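# Reorient a pinched screw hook in the right hand

## Task

The right hand starts out pinching a screw hook by its shank between the thumb and the index finger. Rotate the hook inside that hand until its orientation relative to the hand matches the goal pictures. Only this hand may touch it; the wrist camera, its bracket and the arm's final link also count as the hand. The task fails if the hook contacts anything else or comes out of the hand. To finish, keep the hook still in the hand for a moment with the palm pointing straight down, with no hand motor showing "moving" and the hook gripped firmly, then declare the task complete.

## Robot and tools

Robot: a humanoid upper body on a stand past the table's -x edge, facing about +x. Only the right arm (7 joints) and its five-finger right hand move. Its right side lies toward -y.

Scene frame: z = 0 is the table top, +z is up, +x runs across the table away from the robot. The table's near edge is at x = 0.18 m. The right shoulder sits roughly 0.28 m above the pelvis, 0.14 m toward -y and 0.06 m toward +x. The hand point can reach at most 0.59 m from the shoulder. Reported positions may be slightly off, especially at long reach.

Hand point and its axes: a point fixed to the palm, 0.05 m in front of it, where the index pad meets the thumb tip in a pinch. +z runs along the straightened fingers, +y points out of the palm, and +x runs across the palm away from the thumb toward the little finger. "Palm facing straight down" means the hand's +y axis points along scene -z. Fingers extend 0.06-0.07 m past the point. A wrist bracket on the little-finger side sticks out 0.03 m beyond the point along +y and 0.11 m across the palm; it can strike things.

Row format (used by every motion tool): 14 numbers, each in [-1, 1], in this order: dx, dy, dz, rx, ry, rz, little, ring, middle, index, thumb_bend, thumb_turn, force_limit, speed.
- dx, dy, dz, rx, ry, rz are an offset (not a pose) of the hand point, expressed in the hand point's own axes and measured from its measured pose at the start of the action. 1.0 equals 0.6 m for translation and 180 degrees for rotation. rx, ry, rz form a single rotation vector.
- little, ring, middle, index: finger targets, +1 straight/open, -1 fully curled/closed.
- thumb_bend: +1 straight, -1 fully bent. thumb_turn: +1 beside the palm, -1 opposite the fingers.
- A typical pinch is index -0.22, thumb_bend -0.75, thumb_turn -0.57.
- force_limit: closing force at which a motor stops, from about 0 N at -1 to 10 N at +1 (15 N for the two thumb motors). It does not limit opening.
- speed: finger speed from nearly 0 at -1 to full at +1; full speed covers a finger's entire travel in 0.6 s. Close at -0.9 or lower for a gentle grip, since fast fingers overshoot force_limit.

Tools:
- execute_actions(actions): a list of actions. Each action is a table of up to 15 rows, each row one 1/30 s step; a short table repeats its final row to fill 15 steps. Every row in an action is an offset from that action's start pose, not from the previous row. For the first action of a call, the start pose is the last one reported in this scene. An empty list only returns the state and images.
- move(target, speed, blocking): drives the hand point in a straight line toward one row's target (same 14-number row, offset from the pose in the latest result that reports one). speed is in m/s, 0.002 to 0.5 (default 0.25); turning is capped at twice that in rad/s. The path lasts 0.5-10 s and stops at 10 s even if short. It takes the shorter rotation. The hand numbers are sent at the start. It does not slow for obstacles, and can lag, stray or overspeed near full arm extension. blocking=false returns after 0.5 s while the arm keeps going; then use wait or stop before sending anything else.
- wait(seconds): 0 to 10 s, holds the last command; returns early when a running move ends.
- stop(): brakes a running move; braking needs room.
- zoom_image(camera, region): camera is "cam_head" or "cam_wrist"; region [x0, y0, x1, y1] in pixels, at most 504 by 504, origin top-left.
- show_instructions(): shows the scene's reference images.
- finished_scene(scene): ends the current scene (pass its number); irreversible. Its result reports success.

Reading results: the state gives end_effector_position (m) and end_effector_quat_wxyz in the scene frame, the "Hand target" the controller is heading to, and six-value lists hand_measured, hand_stopped_by and hand_load_n in the row's finger order. hand_stopped_by words: moving, target, force, stalled, fault (motor dead for the scene). hand_load_n is fingertip force, positive when pushing the finger open; loads near 0 mean the grip is lost. A move adds a "move:" line with its ending (done, off_target, moving, held, fault), the limits that acted (paced = pose clipped, held = a check blocked steps) and distance to target. "pose unreachable" means the clearance check altered or blocked the command. Step readings marked HELD were partly held back. Images come from cam_head then cam_wrist, both 504x504.

Control behaviour: each step the commanded pose is clipped to within 70 mm and 16 degrees of the measured pose; position is favoured over orientation. After an action the arm stops at the last clipped pose, so large changes need several actions. A finger motor starts only when its target changes by 0.01 or more, then runs until it reaches the target or its force limit and locks (holding at least 15 N). Resend the same numbers to keep a grip; to squeeze harder, raise force_limit and send a target further closed than hand_measured; to loosen, send a more open target.

Cautions: keep the hook touching only the hand; never let it drop or slip out. Do not knock objects off the table or slam into things; fast moves and targets far past contact hit hard. Joint torque limits are 22.5 N m for shoulder and elbow joints, 4.5 N m for wrist pitch and yaw; exceeding one freezes the arm for 10 s. Holding loads heats motors (warning at 90 °C, arm drops at 120 °C). Before finishing, turn the palm down, let all hand motors settle, and confirm nonzero loads on the gripping fingers.

Each tool is called after "Request:" in YAML: its name, and indented under it one key for each argument.

Reference images:

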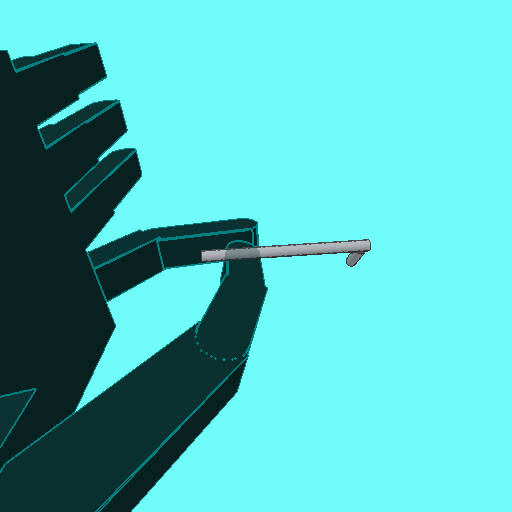

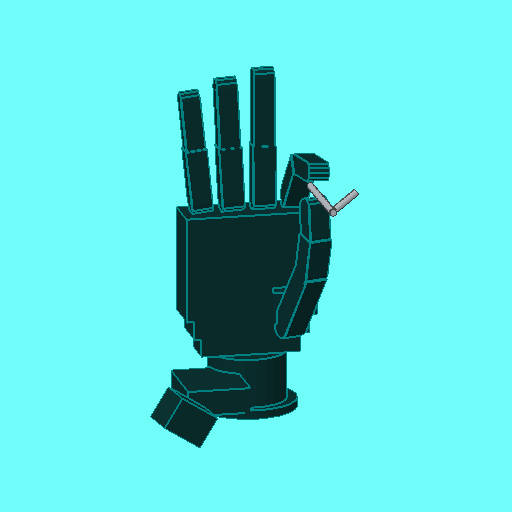

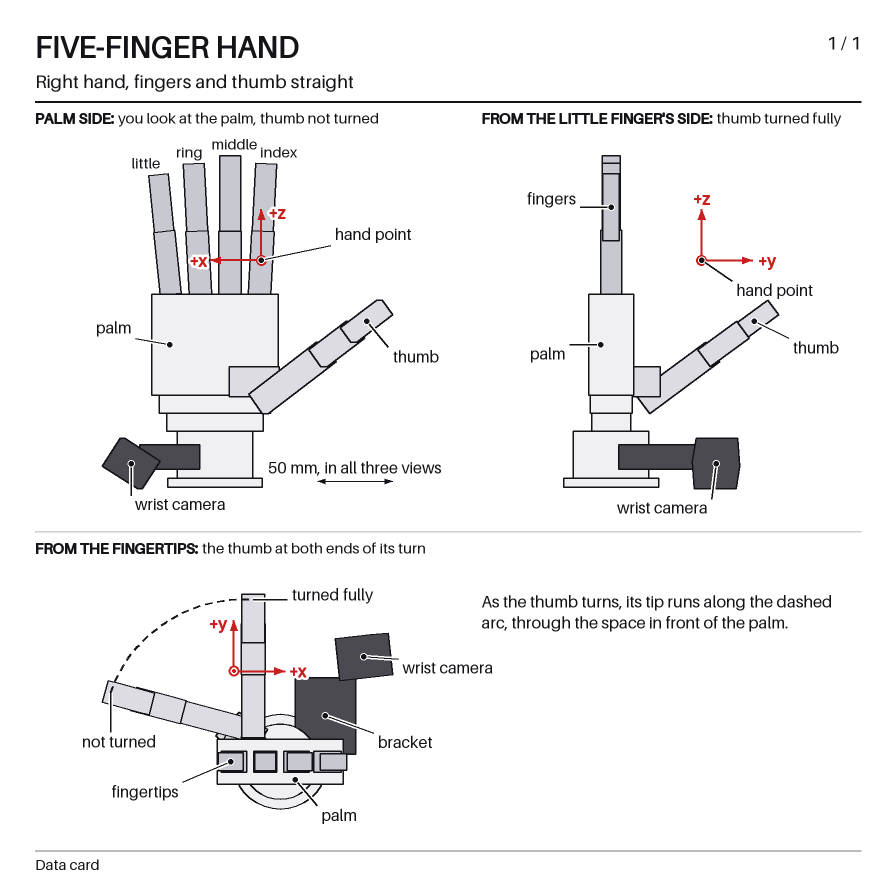

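## Session

I'll start by checking the current state.

Request:
execute_actions:
  actions: []

Scene clock: 0.00 s.
end_effector_position=(+0.3831, -0.0301, +0.3111) hand_measured=(+1.000, +1.000, +1.000, -0.158, -0.750, -0.550) hand_load_n=(+0.0, +0.0, +0.0, +5.0, +0.5, +0.0) hand_stopped_by=(target, target, target, target, target, target) hand_force_limit=0.00 hand_speed=-0.80 end_effector_quat_wxyz=(+0.655, -0.617, +0.291, -0.324)
Joint positions: [-0.89  -1.186  0.2   -0.693 -0.185  0.347  0.477]
Joint velocities: [0.005 0.008 0.008 0.    0.    0.    0.   ]
Hand target: +0.383, -0.030, +0.311; +0.655, -0.617, +0.291, -0.324

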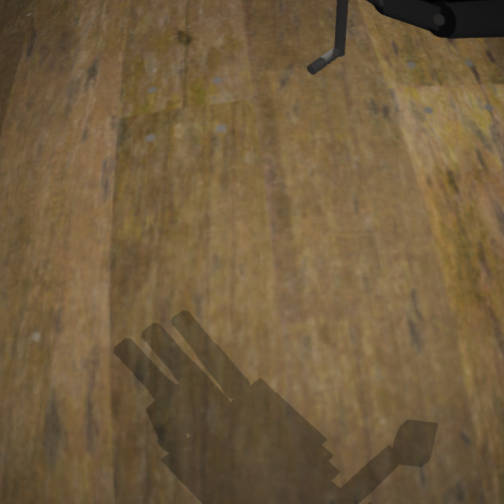

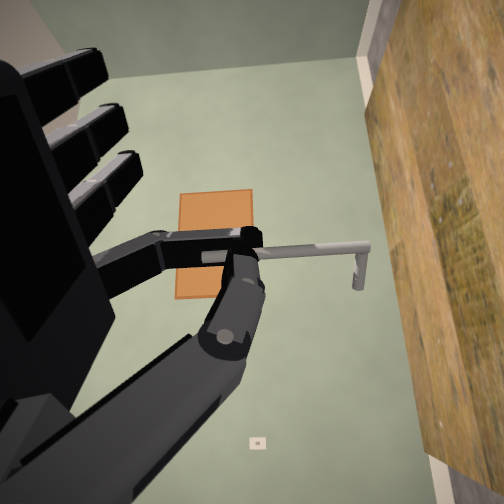

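Request:
zoom_image:
  camera: "cam_wrist"
  region: [170, 190, 410, 330]

Request:
zoom_image:
  camera: "cam_head"
  region: [260, 0, 504, 120]

Region (170, 190, 410, 330) of cam_wrist's 504x504 image, scaled by 2.100, with more detail than that image has; it fills the top 294 rows of this view, and the rest is white.

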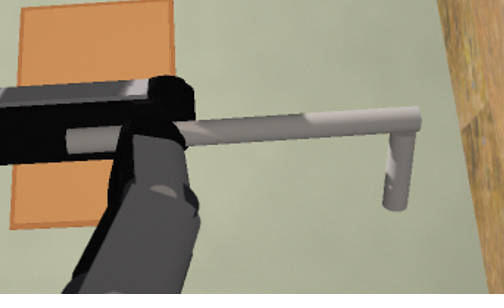

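Region (260, 0, 504, 120) of cam_head's 504x504 image, scaled by 2.066, with more detail than that image has; it fills the top 248 rows of this view, and the rest is white.

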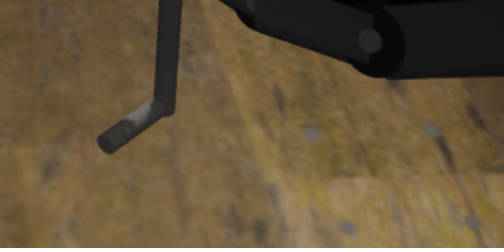

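Request:
execute_actions:
  actions:
    - [[0,0,0,0,0,0,1,1,1,-0.25,-0.75,-0.51,0.0,-0.9],[0,0,0,0,0,0,1,1,1,-0.25,-0.75,-0.51,0.0,-0.9],[0,0,0,0,0,0,1,1,1,-0.27,-0.75,-0.51,0.0,-0.9],[0,0,0,0,0,0,1,1,1,-0.27,-0.75,-0.51,0.0,-0.9],[0,0,0,0,0,0,1,1,1,-0.25,-0.75,-0.51,0.0,-0.9],[0,0,0,0,0,0,1,1,1,-0.25,-0.75,-0.51,0.0,-0.9],[0,0,0,0,0,0,1,1,1,-0.27,-0.75,-0.51,0.0,-0.9],[0,0,0,0,0,0,1,1,1,-0.27,-0.75,-0.51,0.0,-0.9],[0,0,0,0,0,0,1,1,1,-0.25,-0.75,-0.51,0.0,-0.9],[0,0,0,0,0,0,1,1,1,-0.25,-0.75,-0.51,0.0,-0.9],[0,0,0,0,0,0,1,1,1,-0.27,-0.75,-0.51,0.0,-0.9]]

Scene clock: 40.93 s.
end_effector_position=(+0.3831, -0.0301, +0.3111) hand_measured=(+1.000, +1.000, +1.000, -0.158, -0.750, -0.510) hand_load_n=(+0.0, +0.0, +0.0, +5.5, +1.0, +0.0) hand_stopped_by=(target, target, target, force, target, target) hand_force_limit=0.00 hand_speed=-0.90 end_effector_quat_wxyz=(+0.655, -0.617, +0.291, -0.324)
Joint positions: [-0.89  -1.186  0.2   -0.693 -0.185  0.347  0.477]
Joint velocities: [-0.014 -0.002  0.009  0.002 -0.008  0.     0.   ]
Hand target: +0.383, -0.030, +0.311; +0.655, -0.617, +0.291, -0.324
Off the commanded pose: 0.000 m, 0 deg.
Step readings (end_effector_position):
0: (+0.3831, -0.0301, +0.3111)
1: (+0.3831, -0.0301, +0.3111)
2: (+0.3831, -0.0301, +0.3111)
4: (+0.3831, -0.0301, +0.3111)
8: (+0.3831, -0.0301, +0.3111)
15: end_effector_position above

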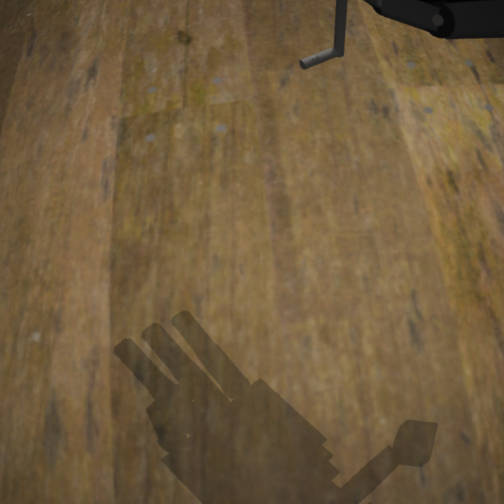

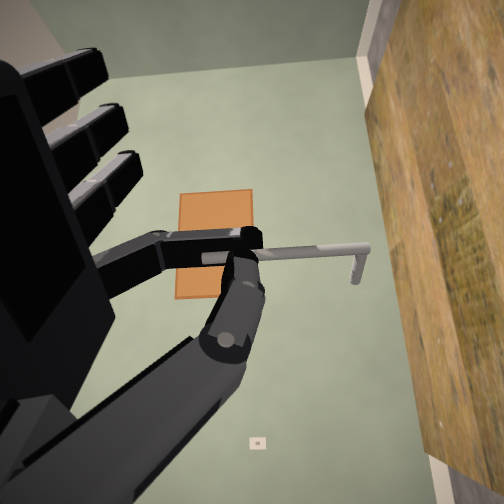

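Request:
execute_actions:
  actions:
    - [[0,0,0,0,0,0,1,1,1,-0.25,-0.75,-0.47,0.0,-0.9],[0,0,0,0,0,0,1,1,1,-0.25,-0.75,-0.47,0.0,-0.9],[0,0,0,0,0,0,1,1,1,-0.27,-0.75,-0.47,0.0,-0.9],[0,0,0,0,0,0,1,1,1,-0.27,-0.75,-0.47,0.0,-0.9],[0,0,0,0,0,0,1,1,1,-0.25,-0.75,-0.47,0.0,-0.9],[0,0,0,0,0,0,1,1,1,-0.25,-0.75,-0.47,0.0,-0.9],[0,0,0,0,0,0,1,1,1,-0.27,-0.75,-0.47,0.0,-0.9],[0,0,0,0,0,0,1,1,1,-0.27,-0.75,-0.47,0.0,-0.9],[0,0,0,0,0,0,1,1,1,-0.25,-0.75,-0.47,0.0,-0.9],[0,0,0,0,0,0,1,1,1,-0.25,-0.75,-0.47,0.0,-0.9],[0,0,0,0,0,0,1,1,1,-0.27,-0.75,-0.47,0.0,-0.9]]

Request:
zoom_image:
  camera: "cam_wrist"
  region: [170, 190, 410, 330]

Scene clock: 44.93 s.
end_effector_position=(+0.3831, -0.0301, +0.3111) hand_measured=(+1.000, +1.000, +1.000, -0.158, -0.748, -0.470) hand_load_n=(+0.0, +0.0, +0.0, +5.5, +1.5, +0.0) hand_stopped_by=(target, target, target, force, target, target) hand_force_limit=0.00 hand_speed=-0.90 end_effector_quat_wxyz=(+0.655, -0.617, +0.291, -0.324)
Joint positions: [-0.89  -1.186  0.2   -0.693 -0.185  0.347  0.477]
Joint velocities: [ 0.002  0.     0.014  0.003 -0.002  0.     0.   ]
Hand target: +0.383, -0.030, +0.311; +0.655, -0.617, +0.291, -0.324
Off the commanded pose: 0.000 m, 0 deg.
Step readings (end_effector_position):
0: (+0.3831, -0.0301, +0.3111)
1: (+0.3831, -0.0301, +0.3111)
2: (+0.3831, -0.0301, +0.3111)
4: (+0.3831, -0.0301, +0.3111)
8: (+0.3831, -0.0301, +0.3111)
15: end_effector_position above

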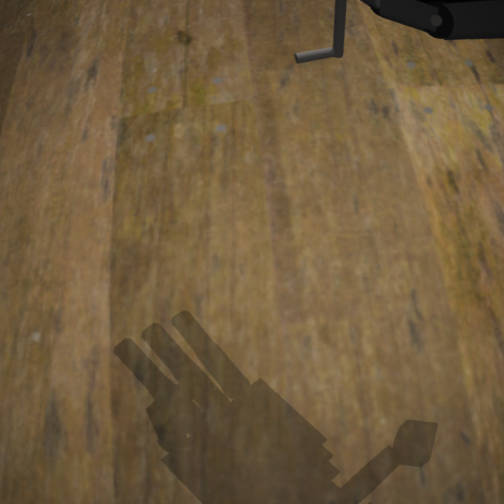

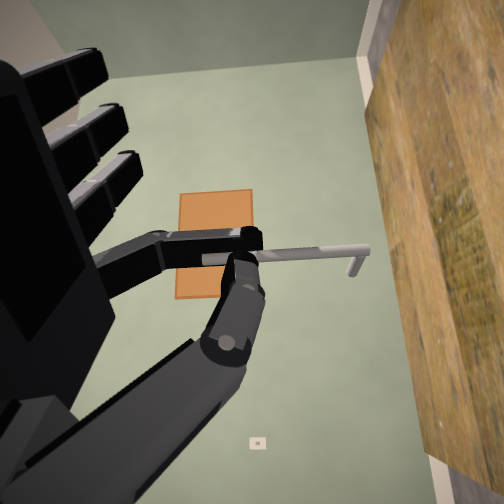

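Region (170, 190, 410, 330) of cam_wrist's 504x504 image, scaled by 2.100, with more detail than that image has; it fills the top 294 rows of this view, and the rest is white.

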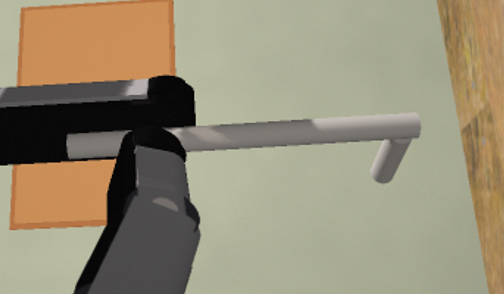

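Request:
show_instructions:

Reference images for this scene: goal picture from the wrist camera place, goal picture looking into the palm, FIVE-FINGER HAND page 1.

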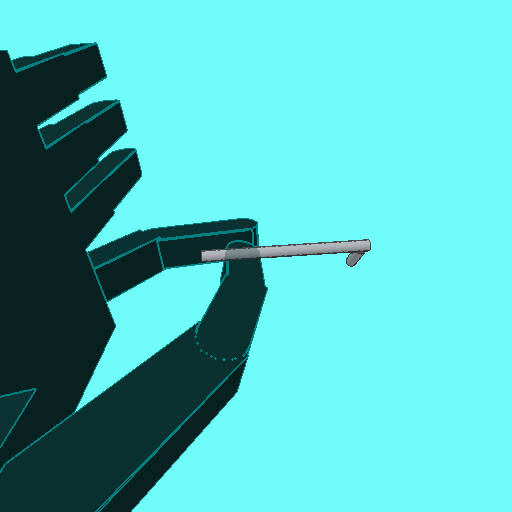

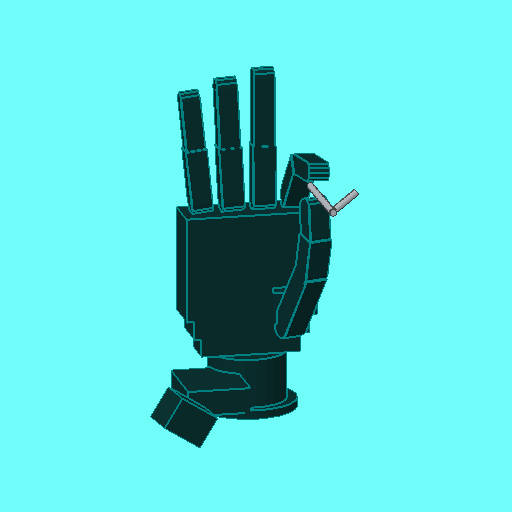

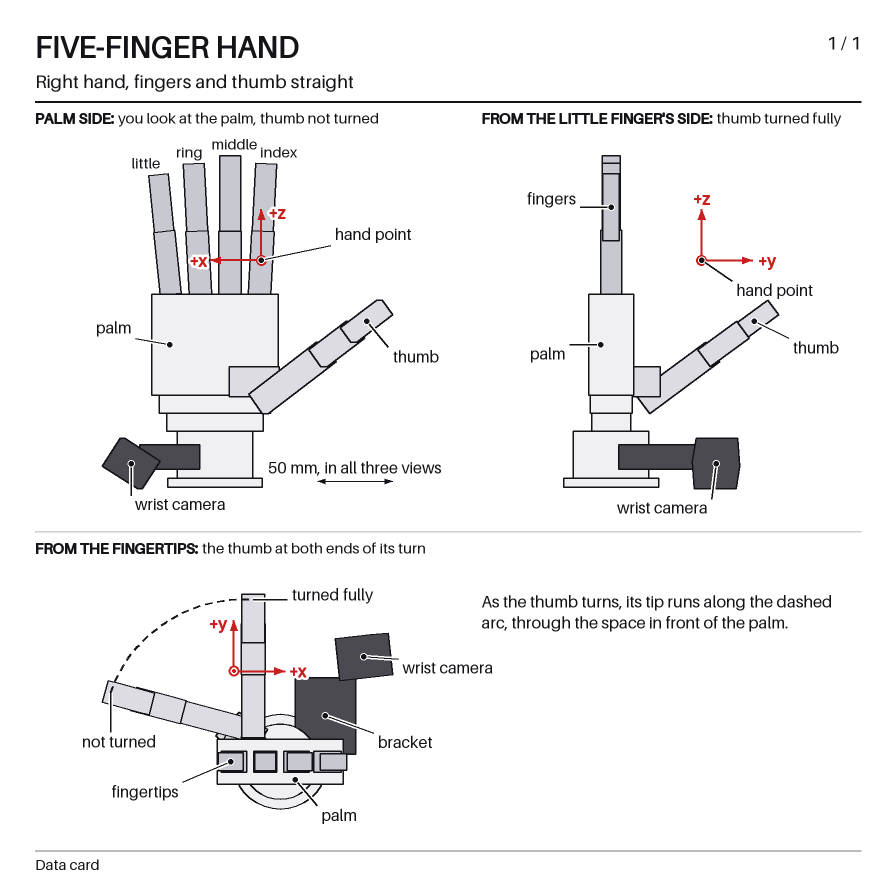

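Request:
execute_actions:
  actions:
    - [[0,0,0,0,0,0,1,1,1,-0.25,-0.75,-0.45,0.0,-0.9],[0,0,0,0,0,0,1,1,1,-0.25,-0.75,-0.45,0.0,-0.9],[0,0,0,0,0,0,1,1,1,-0.27,-0.75,-0.45,0.0,-0.9],[0,0,0,0,0,0,1,1,1,-0.27,-0.75,-0.45,0.0,-0.9],[0,0,0,0,0,0,1,1,1,-0.25,-0.75,-0.45,0.0,-0.9],[0,0,0,0,0,0,1,1,1,-0.25,-0.75,-0.45,0.0,-0.9],[0,0,0,0,0,0,1,1,1,-0.27,-0.75,-0.45,0.0,-0.9]]

Request:
zoom_image:
  camera: "cam_wrist"
  region: [170, 190, 410, 330]

Scene clock: 60.50 s.
end_effector_position=(+0.3831, -0.0301, +0.3111) hand_measured=(+1.000, +1.000, +1.000, -0.158, -0.748, -0.450) hand_load_n=(+0.0, +0.0, +0.0, +5.5, +2.0, -0.5) hand_stopped_by=(target, target, target, force, target, target) hand_force_limit=0.00 hand_speed=-0.90 end_effector_quat_wxyz=(+0.655, -0.617, +0.291, -0.324)
Joint positions: [-0.89  -1.186  0.2   -0.693 -0.185  0.347  0.477]
Joint velocities: [-0.006 -0.008  0.002  0.006  0.008  0.     0.   ]
Hand target: +0.383, -0.030, +0.311; +0.655, -0.617, +0.291, -0.324
Off the commanded pose: 0.000 m, 0 deg.
Step readings (end_effector_position):
0: (+0.3831, -0.0301, +0.3111)
1: (+0.3831, -0.0301, +0.3111)
2: (+0.3831, -0.0301, +0.3111)
4: (+0.3831, -0.0301, +0.3111)
8: (+0.3831, -0.0301, +0.3111)
15: end_effector_position above

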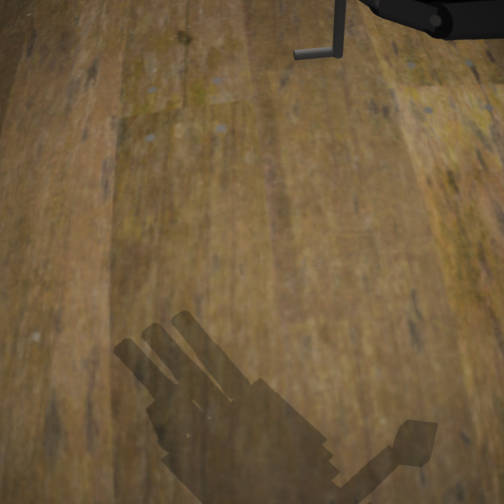

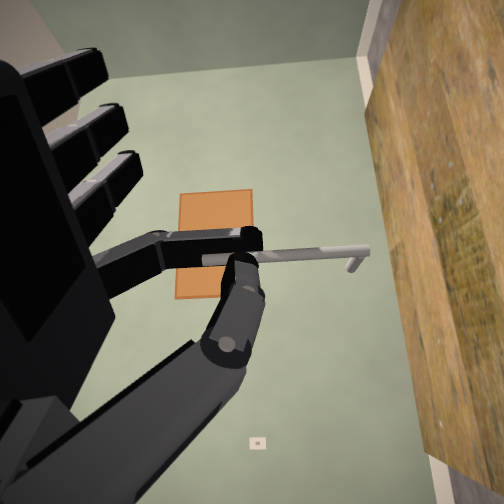

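Region (170, 190, 410, 330) of cam_wrist's 504x504 image, scaled by 2.100, with more detail than that image has; it fills the top 294 rows of this view, and the rest is white.

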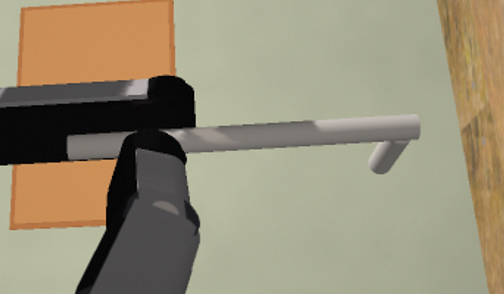

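Request:
execute_actions:
  actions:
    - [[0,0,0,-0.004,0,0.001,1,1,1,-0.30,-0.75,-0.45,0.5,-0.92],[0,0,0,-0.008,0,0.002,1,1,1,-0.30,-0.75,-0.45,0.5,-0.92],[0,0,0,-0.012,0,0.003,1,1,1,-0.30,-0.75,-0.45,0.5,-0.92],[0,0,0,-0.016,0,0.004,1,1,1,-0.30,-0.75,-0.45,0.5,-0.92],[0,0,0,-0.019,0,0.005,1,1,1,-0.30,-0.75,-0.45,0.5,-0.92],[0,0,0,-0.022,0,0.006,1,1,1,-0.30,-0.75,-0.45,0.5,-0.92]]

Request:
zoom_image:
  camera: "cam_wrist"
  region: [170, 190, 410, 330]

Scene clock: 70.57 s.
end_effector_position=(+0.3830, -0.0303, +0.3118) hand_measured=(+1.000, +1.000, +1.000, -0.164, -0.748, -0.450) hand_load_n=(+0.0, +0.0, +0.0, +7.5, +2.5, -0.5) hand_stopped_by=(target, target, target, force, target, target) hand_force_limit=0.50 hand_speed=-0.92 end_effector_quat_wxyz=(+0.637, -0.636, +0.306, -0.310)
Joint positions: [-0.975 -1.188  0.216 -0.664 -0.144  0.371  0.575]
Joint velocities: [ 0.    -0.005  0.012  0.    -0.008  0.     0.009]
Hand target: +0.383, -0.030, +0.311; +0.637, -0.636, +0.308, -0.308
Off the commanded pose: 0.001 m, 0 deg.
Step readings (end_effector_position):
0: (+0.3831, -0.0301, +0.3111)
1: (+0.3831, -0.0301, +0.3111)
2: (+0.3830, -0.0300, +0.3109)
4: (+0.3825, -0.0296, +0.3108)
8: (+0.3827, -0.0297, +0.3129)
15: end_effector_position above

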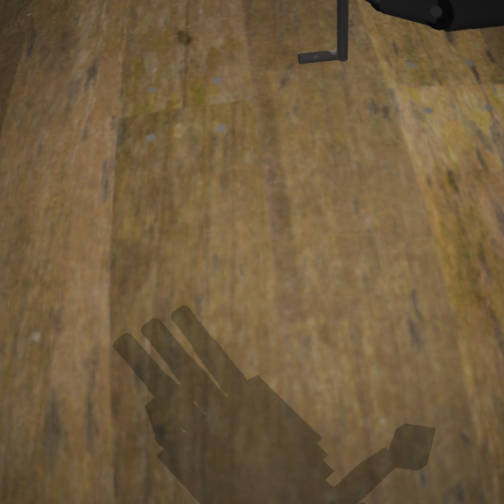

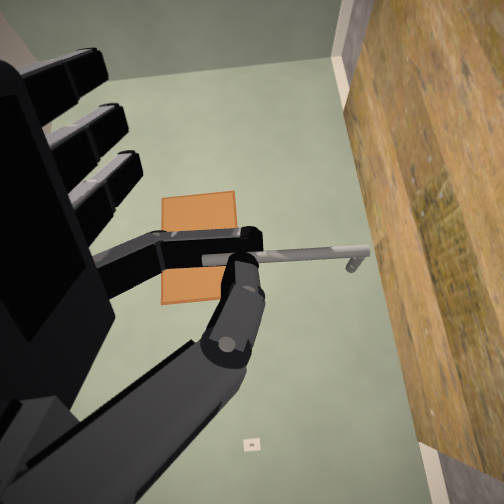

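Region (170, 190, 410, 330) of cam_wrist's 504x504 image, scaled by 2.100, with more detail than that image has; it fills the top 294 rows of this view, and the rest is white.

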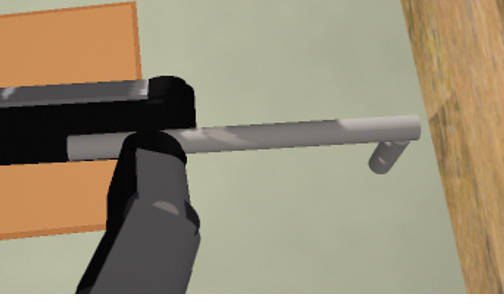

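Request:
wait:
  seconds: 1.0

Scene clock: 73.17 s.
end_effector_position=(+0.3830, -0.0304, +0.3117) hand_measured=(+1.000, +1.000, +1.000, -0.164, -0.748, -0.450) hand_load_n=(+0.0, +0.0, +0.0, +7.5, +2.5, -0.5) hand_stopped_by=(target, target, target, force, target, target) hand_force_limit=0.50 hand_speed=-0.92 end_effector_quat_wxyz=(+0.637, -0.636, +0.306, -0.310)
Joint positions: [-0.975 -1.188  0.216 -0.664 -0.144  0.371  0.575]
Joint velocities: [ 0.008  0.002  0.    -0.003  0.002  0.     0.   ]
Hand target: +0.383, -0.030, +0.311; +0.637, -0.636, +0.308, -0.308
Off the commanded pose: 0.001 m, 0 deg.
wait: 1.00 s; at rest from the start

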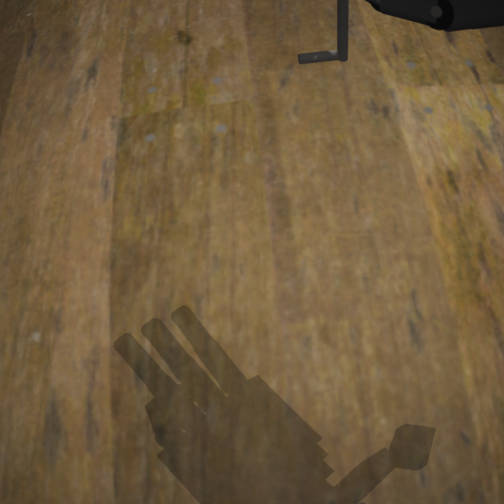

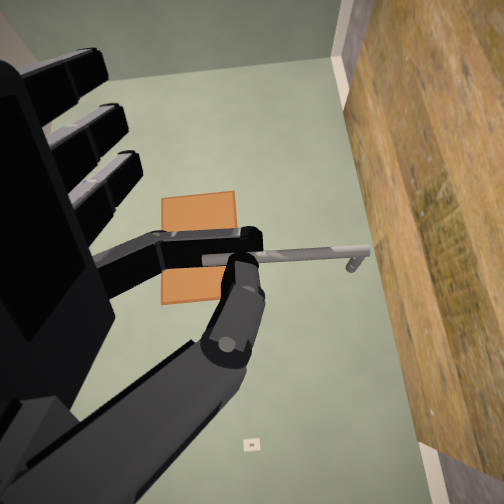

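The hook matches the goal picture, the palm faces down, and the grip is firm and still.

Request:
finished_scene:
  scene: 1

The scene is finished: the task was done.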